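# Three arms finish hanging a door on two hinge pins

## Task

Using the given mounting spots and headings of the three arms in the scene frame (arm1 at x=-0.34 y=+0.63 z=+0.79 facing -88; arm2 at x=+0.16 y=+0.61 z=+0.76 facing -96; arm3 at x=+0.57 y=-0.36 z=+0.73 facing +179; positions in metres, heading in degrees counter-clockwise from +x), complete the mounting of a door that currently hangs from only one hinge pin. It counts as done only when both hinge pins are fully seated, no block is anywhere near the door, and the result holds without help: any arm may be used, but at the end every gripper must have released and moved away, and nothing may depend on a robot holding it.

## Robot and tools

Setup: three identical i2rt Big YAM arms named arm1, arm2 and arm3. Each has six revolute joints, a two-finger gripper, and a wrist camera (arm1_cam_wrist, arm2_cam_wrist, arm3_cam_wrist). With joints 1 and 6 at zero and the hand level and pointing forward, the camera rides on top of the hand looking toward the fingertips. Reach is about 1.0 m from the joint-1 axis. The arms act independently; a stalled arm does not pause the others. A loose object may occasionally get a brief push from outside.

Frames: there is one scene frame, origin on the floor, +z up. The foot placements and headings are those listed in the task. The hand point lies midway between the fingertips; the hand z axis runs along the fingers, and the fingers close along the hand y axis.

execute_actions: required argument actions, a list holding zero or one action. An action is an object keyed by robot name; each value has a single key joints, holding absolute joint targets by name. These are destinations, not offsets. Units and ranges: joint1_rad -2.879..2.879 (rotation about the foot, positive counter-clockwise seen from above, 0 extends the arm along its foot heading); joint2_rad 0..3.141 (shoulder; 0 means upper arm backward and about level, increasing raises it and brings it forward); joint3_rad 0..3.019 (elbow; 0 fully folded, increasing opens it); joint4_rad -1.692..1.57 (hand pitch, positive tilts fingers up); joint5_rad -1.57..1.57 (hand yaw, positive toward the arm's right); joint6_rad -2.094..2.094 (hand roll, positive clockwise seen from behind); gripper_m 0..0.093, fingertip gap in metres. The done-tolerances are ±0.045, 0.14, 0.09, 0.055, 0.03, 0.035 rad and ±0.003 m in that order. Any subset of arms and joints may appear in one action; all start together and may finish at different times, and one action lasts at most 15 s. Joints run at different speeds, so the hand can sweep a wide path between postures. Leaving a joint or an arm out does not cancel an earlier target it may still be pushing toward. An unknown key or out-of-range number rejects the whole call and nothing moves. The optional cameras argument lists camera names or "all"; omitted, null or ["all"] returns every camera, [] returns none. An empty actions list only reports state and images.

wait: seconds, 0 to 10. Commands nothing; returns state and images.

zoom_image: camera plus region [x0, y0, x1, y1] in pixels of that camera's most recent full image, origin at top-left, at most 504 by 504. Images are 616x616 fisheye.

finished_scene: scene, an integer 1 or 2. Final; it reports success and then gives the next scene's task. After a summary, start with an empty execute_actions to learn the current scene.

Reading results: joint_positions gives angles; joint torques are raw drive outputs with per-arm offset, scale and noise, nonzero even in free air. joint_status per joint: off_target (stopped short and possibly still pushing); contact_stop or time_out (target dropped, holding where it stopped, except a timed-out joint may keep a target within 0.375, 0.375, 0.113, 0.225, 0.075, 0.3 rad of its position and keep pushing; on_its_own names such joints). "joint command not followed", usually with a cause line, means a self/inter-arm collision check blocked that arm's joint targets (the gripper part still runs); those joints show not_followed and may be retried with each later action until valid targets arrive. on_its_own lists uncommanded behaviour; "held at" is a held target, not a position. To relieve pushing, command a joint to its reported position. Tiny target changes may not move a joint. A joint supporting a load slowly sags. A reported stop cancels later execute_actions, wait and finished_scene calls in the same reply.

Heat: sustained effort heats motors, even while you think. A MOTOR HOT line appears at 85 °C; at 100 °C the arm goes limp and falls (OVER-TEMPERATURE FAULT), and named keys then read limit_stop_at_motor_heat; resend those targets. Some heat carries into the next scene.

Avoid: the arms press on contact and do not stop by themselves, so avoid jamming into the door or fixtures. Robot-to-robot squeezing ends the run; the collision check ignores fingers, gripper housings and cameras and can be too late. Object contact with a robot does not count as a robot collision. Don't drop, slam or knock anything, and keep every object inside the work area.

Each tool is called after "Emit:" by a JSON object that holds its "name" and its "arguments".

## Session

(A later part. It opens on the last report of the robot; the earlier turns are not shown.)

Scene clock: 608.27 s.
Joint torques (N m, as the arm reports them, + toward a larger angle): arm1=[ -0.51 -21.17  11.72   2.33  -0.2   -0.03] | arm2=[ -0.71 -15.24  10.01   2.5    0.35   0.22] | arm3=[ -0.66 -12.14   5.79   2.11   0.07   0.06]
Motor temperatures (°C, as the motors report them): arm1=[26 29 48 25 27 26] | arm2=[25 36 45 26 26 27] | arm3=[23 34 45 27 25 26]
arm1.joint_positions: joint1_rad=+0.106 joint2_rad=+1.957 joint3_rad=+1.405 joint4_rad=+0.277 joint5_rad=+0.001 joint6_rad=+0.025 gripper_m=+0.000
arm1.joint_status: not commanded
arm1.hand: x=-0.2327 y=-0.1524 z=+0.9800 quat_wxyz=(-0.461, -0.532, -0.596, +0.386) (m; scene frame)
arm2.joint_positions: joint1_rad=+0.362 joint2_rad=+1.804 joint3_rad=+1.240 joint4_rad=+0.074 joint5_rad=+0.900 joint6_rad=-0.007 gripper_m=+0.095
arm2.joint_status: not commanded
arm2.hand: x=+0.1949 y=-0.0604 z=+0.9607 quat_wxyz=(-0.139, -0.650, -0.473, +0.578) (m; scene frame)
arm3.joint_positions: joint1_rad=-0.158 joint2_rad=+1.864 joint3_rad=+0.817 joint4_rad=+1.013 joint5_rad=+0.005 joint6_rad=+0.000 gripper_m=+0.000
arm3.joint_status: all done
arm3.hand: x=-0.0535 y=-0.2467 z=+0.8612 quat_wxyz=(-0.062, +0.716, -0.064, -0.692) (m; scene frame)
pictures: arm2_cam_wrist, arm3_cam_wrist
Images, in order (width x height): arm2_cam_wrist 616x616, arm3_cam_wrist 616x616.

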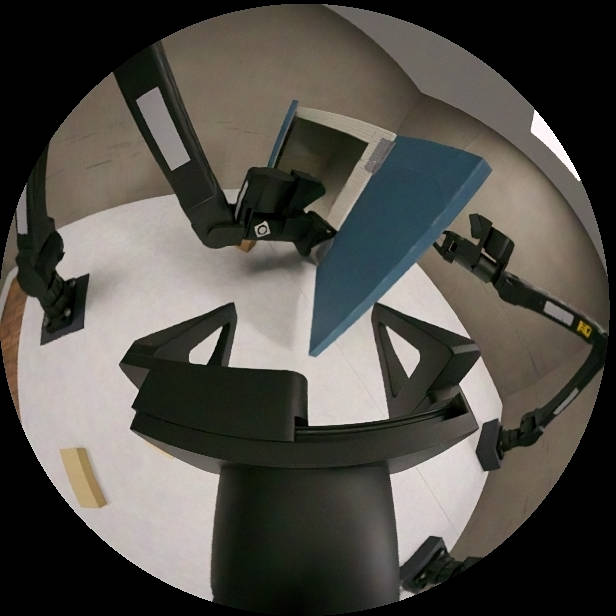

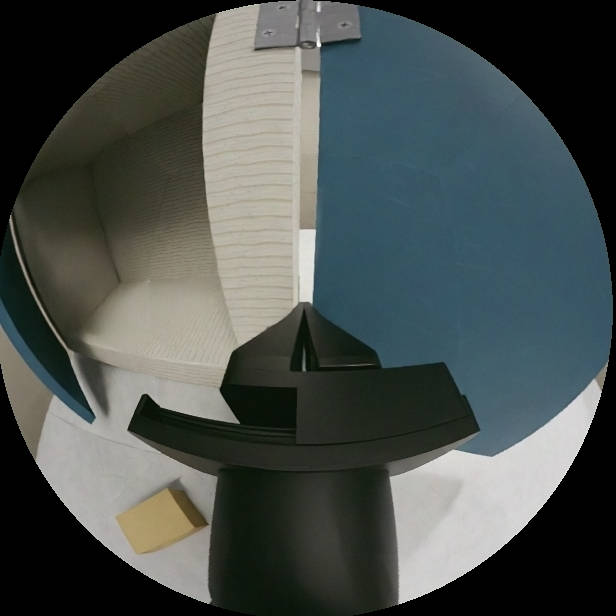

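Emit:
{"name": "execute_actions", "arguments": {"actions": [{"arm3":{"joints":{"joint2_rad":1.89}}}], "cameras": []}}

Emit:
{"name": "execute_actions", "arguments": {"actions": [{"arm3":{"joints":{"joint2_rad":1.72,"joint3_rad":0.76,"joint4_rad":1.1}}}], "cameras": ["arm3_cam_wrist"]}}

Emit:
{"name": "zoom_image", "arguments": {"camera": "arm3_cam_wrist", "region": [240,230,380,370]}}

Scene clock: 612.73 s.
Joint torques (N m, as the arm reports them, + toward a larger angle): arm1=[ -0.42 -21.17  11.71   2.33  -0.18  -0.03] | arm2=[ -0.39 -15.39  10.05   2.61   0.38   0.24] | arm3=[ -1.01 -10.58   5.8    2.08   0.07   0.04]
Motor temperatures (°C, as the motors report them): arm1=[26 29 49 25 27 26] | arm2=[25 36 45 26 26 27] | arm3=[23 34 44 27 25 26]
arm1.joint_positions: joint1_rad=+0.106 joint2_rad=+1.957 joint3_rad=+1.405 joint4_rad=+0.277 joint5_rad=+0.001 joint6_rad=+0.025 gripper_m=+0.000
arm1.joint_status: not commanded
arm1.hand: x=-0.2327 y=-0.1524 z=+0.9800 quat_wxyz=(-0.461, -0.532, -0.596, +0.386) (m; scene frame)
arm2.joint_positions: joint1_rad=+0.362 joint2_rad=+1.804 joint3_rad=+1.240 joint4_rad=+0.074 joint5_rad=+0.900 joint6_rad=-0.007 gripper_m=+0.095
arm2.joint_status: not commanded
arm2.hand: x=+0.1949 y=-0.0604 z=+0.9607 quat_wxyz=(-0.139, -0.650, -0.473, +0.578) (m; scene frame)
arm3.joint_positions: joint1_rad=-0.158 joint2_rad=+1.864 joint3_rad=+0.817 joint4_rad=+1.013 joint5_rad=+0.005 joint6_rad=+0.000 gripper_m=+0.000
arm3.joint_status: all done
arm3.hand: x=-0.0535 y=-0.2467 z=+0.8609 quat_wxyz=(-0.062, +0.716, -0.064, -0.692) (m; scene frame)
pictures: none
No camera images: the call's "cameras" was empty. Leave "cameras" out to get every camera's image.

Scene clock: 613.87 s.
Joint torques (N m, as the arm reports them, + toward a larger angle): arm1=[ -0.49 -20.93  11.73   2.37  -0.18  -0.04] | arm2=[ -0.48 -14.6   10.03   2.49   0.35   0.23] | arm3=[ -0.87 -10.5    7.05   2.22   0.02   0.04]
Motor temperatures (°C, as the motors report them): arm1=[26 29 49 25 27 26] | arm2=[25 36 45 26 26 27] | arm3=[23 34 44 27 25 26]
arm1.joint_positions: joint1_rad=+0.106 joint2_rad=+1.957 joint3_rad=+1.405 joint4_rad=+0.277 joint5_rad=+0.001 joint6_rad=+0.025 gripper_m=+0.000
arm1.joint_status: not commanded
arm1.hand: x=-0.2327 y=-0.1524 z=+0.9800 quat_wxyz=(-0.461, -0.532, -0.596, +0.386) (m; scene frame)
arm2.joint_positions: joint1_rad=+0.362 joint2_rad=+1.804 joint3_rad=+1.240 joint4_rad=+0.074 joint5_rad=+0.900 joint6_rad=-0.007 gripper_m=+0.095
arm2.joint_status: not commanded
arm2.hand: x=+0.1949 y=-0.0604 z=+0.9607 quat_wxyz=(-0.139, -0.650, -0.473, +0.578) (m; scene frame)
arm3.joint_positions: joint1_rad=-0.158 joint2_rad=+1.715 joint3_rad=+0.753 joint4_rad=+1.087 joint5_rad=+0.006 joint6_rad=+0.000 gripper_m=+0.000
arm3.joint_status: all done
arm3.hand: x=-0.0267 y=-0.2511 z=+0.9393 quat_wxyz=(-0.068, +0.659, -0.060, -0.747) (m; scene frame)
pictures: arm3_cam_wrist
Images, in order (width x height): arm3_cam_wrist 616x616.

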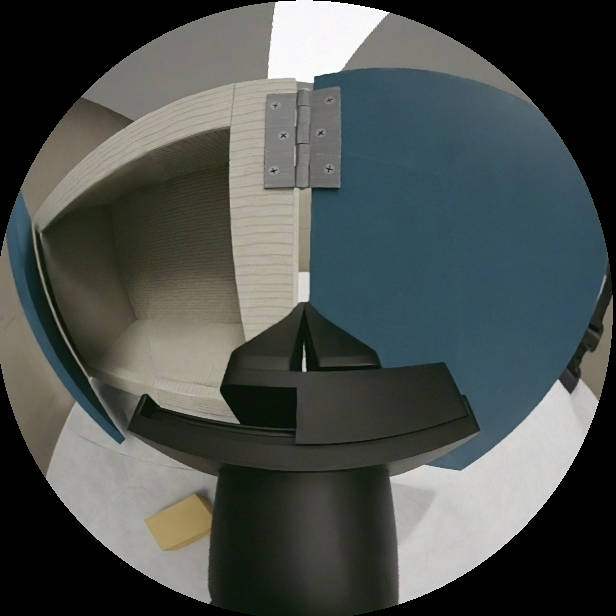

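Region (240, 230, 380, 370) of arm3_cam_wrist's 616x616 image, scaled by 3.600, with more detail than that image has.

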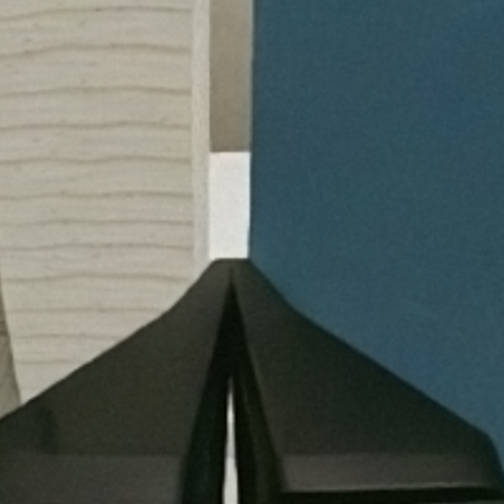

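It stalled firmly at .861, which is promising. Open the gripper to look between the fingers.

Emit:
{"name": "execute_actions", "arguments": {"actions": [{"arm3":{"joints":{"joint2_rad":1.62,"joint3_rad":0.68,"joint4_rad":0.75,"gripper_m":0.06}}}], "cameras": ["arm3_cam_wrist"]}}

Emit:
{"name": "zoom_image", "arguments": {"camera": "arm3_cam_wrist", "region": [250,250,370,400]}}

Scene clock: 619.00 s.
Joint torques (N m, as the arm reports them, + toward a larger angle): arm1=[ -0.51 -21.17  11.69   2.37  -0.18  -0.04] | arm2=[ -1.08 -15.45   9.92   2.49   0.35   0.24] | arm3=[ -0.98 -10.58   6.79   1.42  -0.02   0.06]
Motor temperatures (°C, as the motors report them): arm1=[26 29 49 25 27 26] | arm2=[25 36 45 26 26 27] | arm3=[23 34 44 27 25 26]
arm1.joint_positions: joint1_rad=+0.106 joint2_rad=+1.957 joint3_rad=+1.405 joint4_rad=+0.277 joint5_rad=+0.001 joint6_rad=+0.025 gripper_m=+0.000
arm1.joint_status: not commanded
arm1.hand: x=-0.2327 y=-0.1524 z=+0.9800 quat_wxyz=(-0.461, -0.532, -0.596, +0.386) (m; scene frame)
arm2.joint_positions: joint1_rad=+0.362 joint2_rad=+1.804 joint3_rad=+1.240 joint4_rad=+0.074 joint5_rad=+0.900 joint6_rad=-0.007 gripper_m=+0.095
arm2.joint_status: not commanded
arm2.hand: x=+0.1949 y=-0.0604 z=+0.9607 quat_wxyz=(-0.139, -0.650, -0.473, +0.578) (m; scene frame)
arm3.joint_positions: joint1_rad=-0.158 joint2_rad=+1.630 joint3_rad=+0.680 joint4_rad=+0.760 joint5_rad=+0.006 joint6_rad=+0.000 gripper_m=+0.060
arm3.joint_status: all done
arm3.hand: x=+0.0032 y=-0.2563 z=+0.8743 quat_wxyz=(-0.058, +0.768, -0.069, -0.634) (m; scene frame)
pictures: arm3_cam_wrist
Images, in order (width x height): arm3_cam_wrist 616x616.

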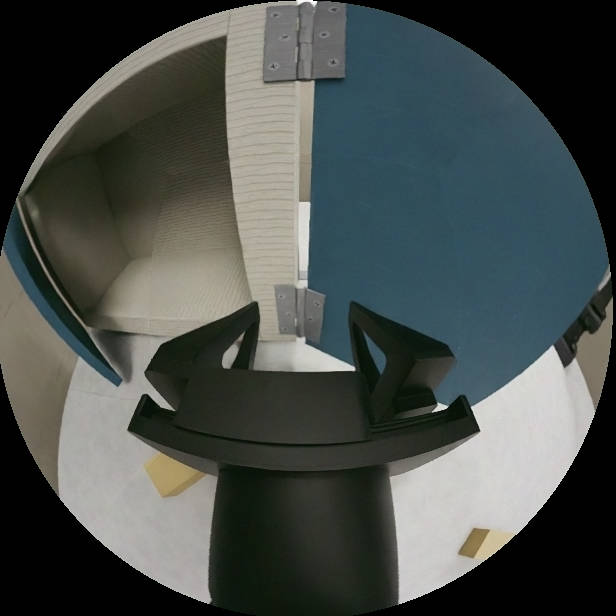

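Region (250, 250, 370, 400) of arm3_cam_wrist's 616x616 image, scaled by 3.360, with more detail than that image has; it fills the left 403 columns of this view, and the rest is white.

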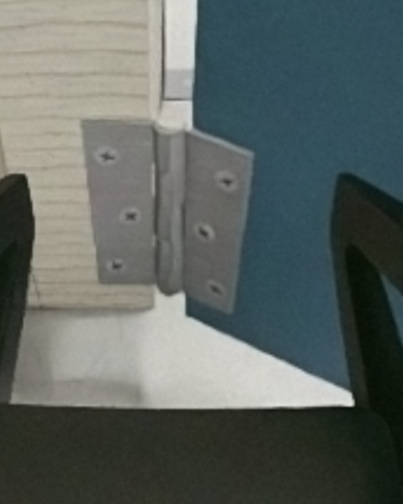

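Emit:
{"name": "execute_actions", "arguments": {"actions": [{"arm3":{"joints":{"joint2_rad":0.9,"joint3_rad":0.6,"joint4_rad":0.0}},"arm1":{"joints":{"joint1_rad":-0.1,"joint2_rad":1.2,"joint3_rad":1.0,"joint4_rad":-0.5}}}], "cameras": []}}

Emit:
{"name": "execute_actions", "arguments": {"actions": [{"arm2":{"joints":{"joint1_rad":0.1,"gripper_m":0}}}]}}

Scene clock: 631.53 s.
Joint torques (N m, as the arm reports them, + toward a larger angle): arm1=[-0.24 -8.92  9.27  0.96 -0.2  -0.05] | arm2=[ -0.97 -15.32   9.99   2.63   0.37   0.25] | arm3=[-0.76 -4.08 10.43  1.37  0.03  0.03]
Motor temperatures (°C, as the motors report them): arm1=[26 29 49 25 27 26] | arm2=[25 36 45 26 26 27] | arm3=[23 34 44 27 25 26]
arm1.joint_positions: joint1_rad=-0.097 joint2_rad=+1.194 joint3_rad=+0.997 joint4_rad=-0.488 joint5_rad=+0.001 joint6_rad=+0.025 gripper_m=+0.000
arm1.joint_status: all done
arm1.hand: x=-0.3767 y=+0.1189 z=+1.0687 quat_wxyz=(-0.297, -0.668, -0.611, +0.305) (m; scene frame)
arm2.joint_positions: joint1_rad=+0.362 joint2_rad=+1.804 joint3_rad=+1.240 joint4_rad=+0.074 joint5_rad=+0.900 joint6_rad=-0.007 gripper_m=+0.095
arm2.joint_status: not commanded
arm2.hand: x=+0.1949 y=-0.0604 z=+0.9607 quat_wxyz=(-0.139, -0.650, -0.473, +0.578) (m; scene frame)
arm3.joint_positions: joint1_rad=-0.158 joint2_rad=+0.904 joint3_rad=+0.593 joint4_rad=+0.011 joint5_rad=+0.006 joint6_rad=+0.000 gripper_m=+0.060
arm3.joint_status: all done
arm3.hand: x=+0.1373 y=-0.2800 z=+1.0075 quat_wxyz=(-0.054, +0.802, -0.072, -0.591) (m; scene frame)
pictures: none
No camera images: the call's "cameras" was empty. Leave "cameras" out to get every camera's image.

Scene clock: 632.87 s.
Joint torques (N m, as the arm reports them, + toward a larger angle): arm1=[-0.27 -8.95  9.32  0.98 -0.21 -0.04] | arm2=[  0.37 -14.04  11.71   2.48   0.2    0.22] | arm3=[-1.3  -4.25 10.42  1.41  0.01  0.03]
Motor temperatures (°C, as the motors report them): arm1=[26 29 49 25 27 26] | arm2=[25 36 45 26 26 27] | arm3=[23 34 44 27 25 26]
arm1.joint_positions: joint1_rad=-0.097 joint2_rad=+1.194 joint3_rad=+0.997 joint4_rad=-0.488 joint5_rad=+0.001 joint6_rad=+0.025 gripper_m=+0.000
arm1.joint_status: not commanded
arm1.hand: x=-0.3767 y=+0.1189 z=+1.0687 quat_wxyz=(-0.297, -0.668, -0.611, +0.305) (m; scene frame)
arm2.joint_positions: joint1_rad=+0.091 joint2_rad=+1.790 joint3_rad=+1.218 joint4_rad=+0.076 joint5_rad=+0.904 joint6_rad=-0.006 gripper_m=+0.001
arm2.joint_status: all done
arm2.hand: x=+0.0142 y=-0.0374 z=+0.9581 quat_wxyz=(-0.057, -0.709, -0.382, +0.590) (m; scene frame)
arm3.joint_positions: joint1_rad=-0.158 joint2_rad=+0.904 joint3_rad=+0.593 joint4_rad=+0.011 joint5_rad=+0.006 joint6_rad=+0.000 gripper_m=+0.060
arm3.joint_status: not commanded
arm3.hand: x=+0.1373 y=-0.2800 z=+1.0075 quat_wxyz=(-0.054, +0.802, -0.072, -0.591) (m; scene frame)
pictures: arm1_cam_wrist, arm2_cam_wrist, arm3_cam_wrist
Images, in order (width x height): arm1_cam_wrist 616x616, arm2_cam_wrist 616x616, arm3_cam_wrist 616x616.

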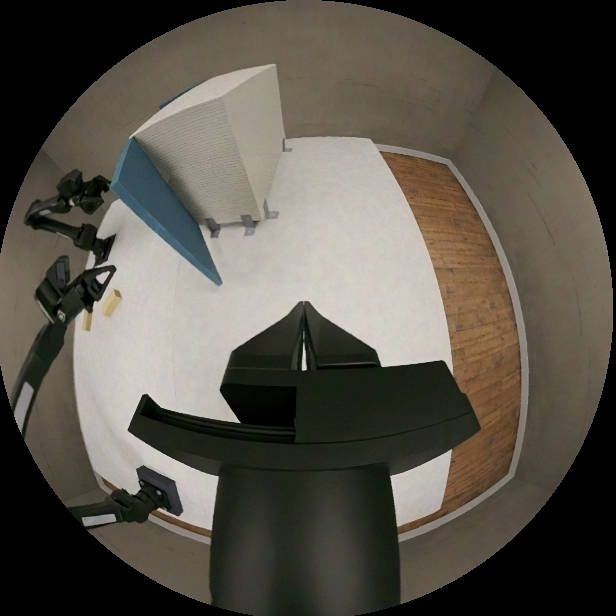

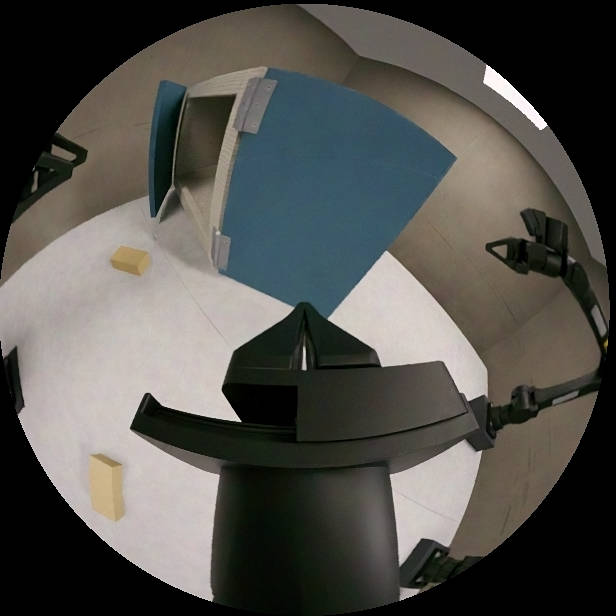

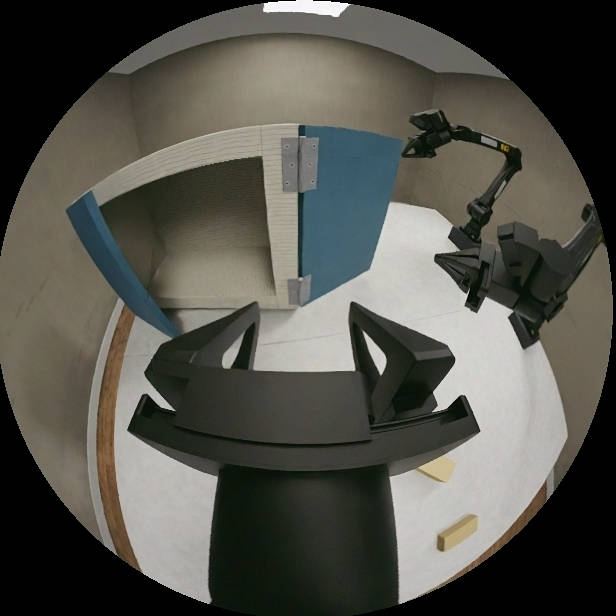

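Door swung to point north. Check the hinges.

Emit:
{"name": "zoom_image", "arguments": {"camera": "arm2_cam_wrist", "region": [190,60,300,290]}}

Emit:
{"name": "execute_actions", "arguments": {"actions": [{"arm2":{"joints":{"joint1_rad":0.5,"joint2_rad":1.0,"joint3_rad":0.7,"joint4_rad":0,"joint5_rad":0}}}]}}

Region (190, 60, 300, 290) of arm2_cam_wrist's 616x616 image, scaled by 2.191, with more detail than that image has; it fills the left 241 columns of this view, and the rest is white.

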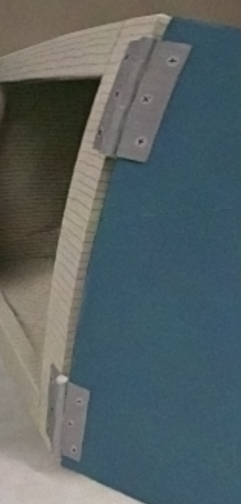

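Scene clock: 639.63 s.
Joint torques (N m, as the arm reports them, + toward a larger angle): arm1=[-0.23 -8.96  9.31  0.92 -0.2  -0.04] | arm2=[-1.26 -5.01 11.03  1.24 -0.14  0.18] | arm3=[-1.16 -3.67 10.41  1.42  0.01  0.02]
Motor temperatures (°C, as the motors report them): arm1=[26 28 48 25 27 26] | arm2=[25 36 46 26 26 27] | arm3=[23 33 45 27 25 26]
arm1.joint_positions: joint1_rad=-0.097 joint2_rad=+1.194 joint3_rad=+0.997 joint4_rad=-0.488 joint5_rad=+0.001 joint6_rad=+0.025 gripper_m=+0.000
arm1.joint_status: not commanded
arm1.hand: x=-0.3767 y=+0.1189 z=+1.0687 quat_wxyz=(-0.297, -0.668, -0.611, +0.305) (m; scene frame)
arm2.joint_positions: joint1_rad=+0.510 joint2_rad=+0.996 joint3_rad=+0.704 joint4_rad=+0.018 joint5_rad=+0.005 joint6_rad=-0.006 gripper_m=+0.001
arm2.joint_status: all done
arm2.hand: x=+0.3449 y=+0.1726 z=+1.0753 quat_wxyz=(-0.505, -0.439, -0.662, +0.337) (m; scene frame)
arm3.joint_positions: joint1_rad=-0.158 joint2_rad=+0.904 joint3_rad=+0.593 joint4_rad=+0.011 joint5_rad=+0.006 joint6_rad=+0.000 gripper_m=+0.060
arm3.joint_status: not commanded
arm3.hand: x=+0.1373 y=-0.2800 z=+1.0075 quat_wxyz=(-0.054, +0.802, -0.072, -0.591) (m; scene frame)
pictures: arm1_cam_wrist, arm2_cam_wrist, arm3_cam_wrist
Images, in order (width x height): arm1_cam_wrist 616x616, arm2_cam_wrist 616x616, arm3_cam_wrist 616x616.

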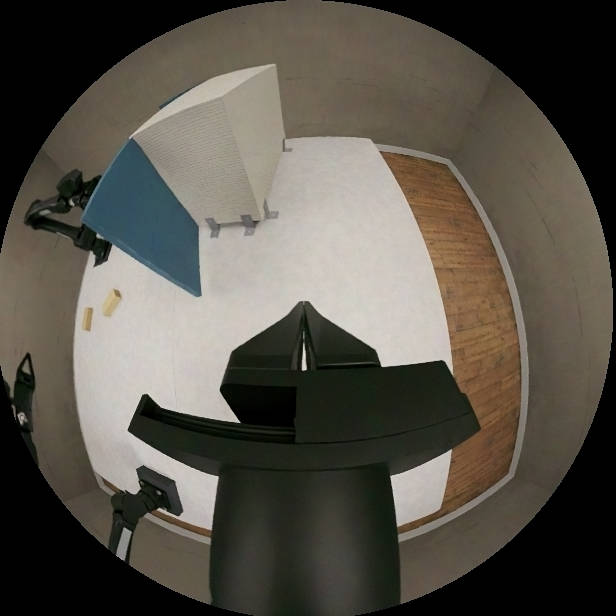

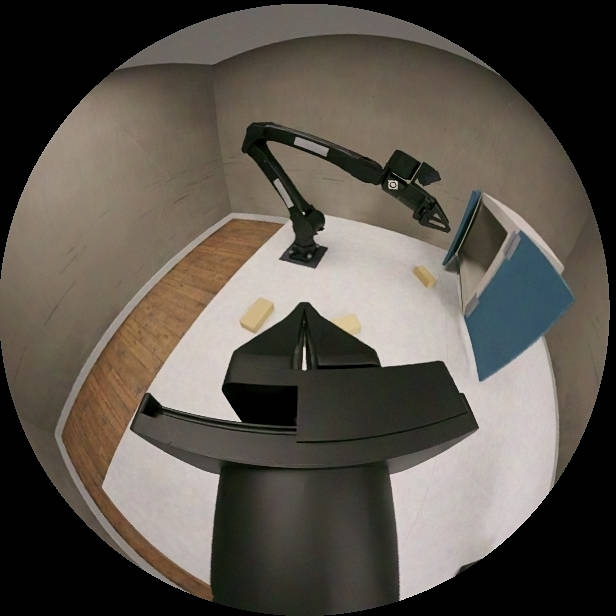

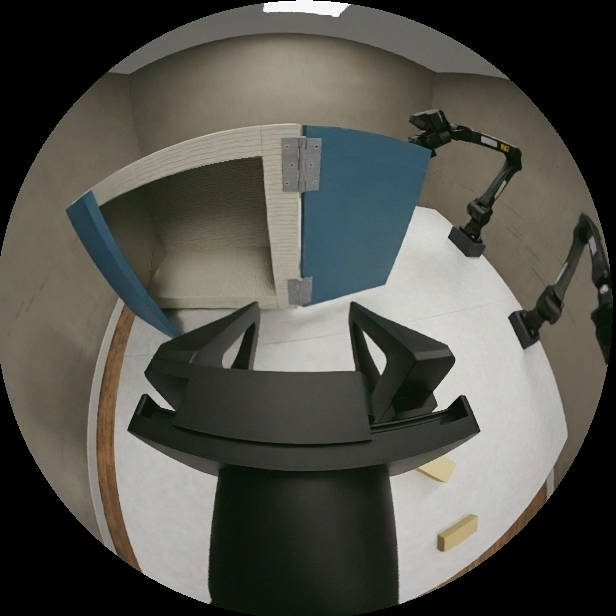

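Emit:
{"name": "zoom_image", "arguments": {"camera": "arm3_cam_wrist", "region": [260,115,350,320]}}

Region (260, 115, 350, 320) of arm3_cam_wrist's 616x616 image, scaled by 2.459, with more detail than that image has; it fills the left 221 columns of this view, and the rest is white.

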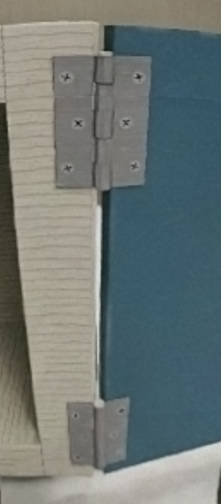

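Both flush.

Emit:
{"name": "finished_scene", "arguments": {"scene": 2}}

The scene is finished: the task was done.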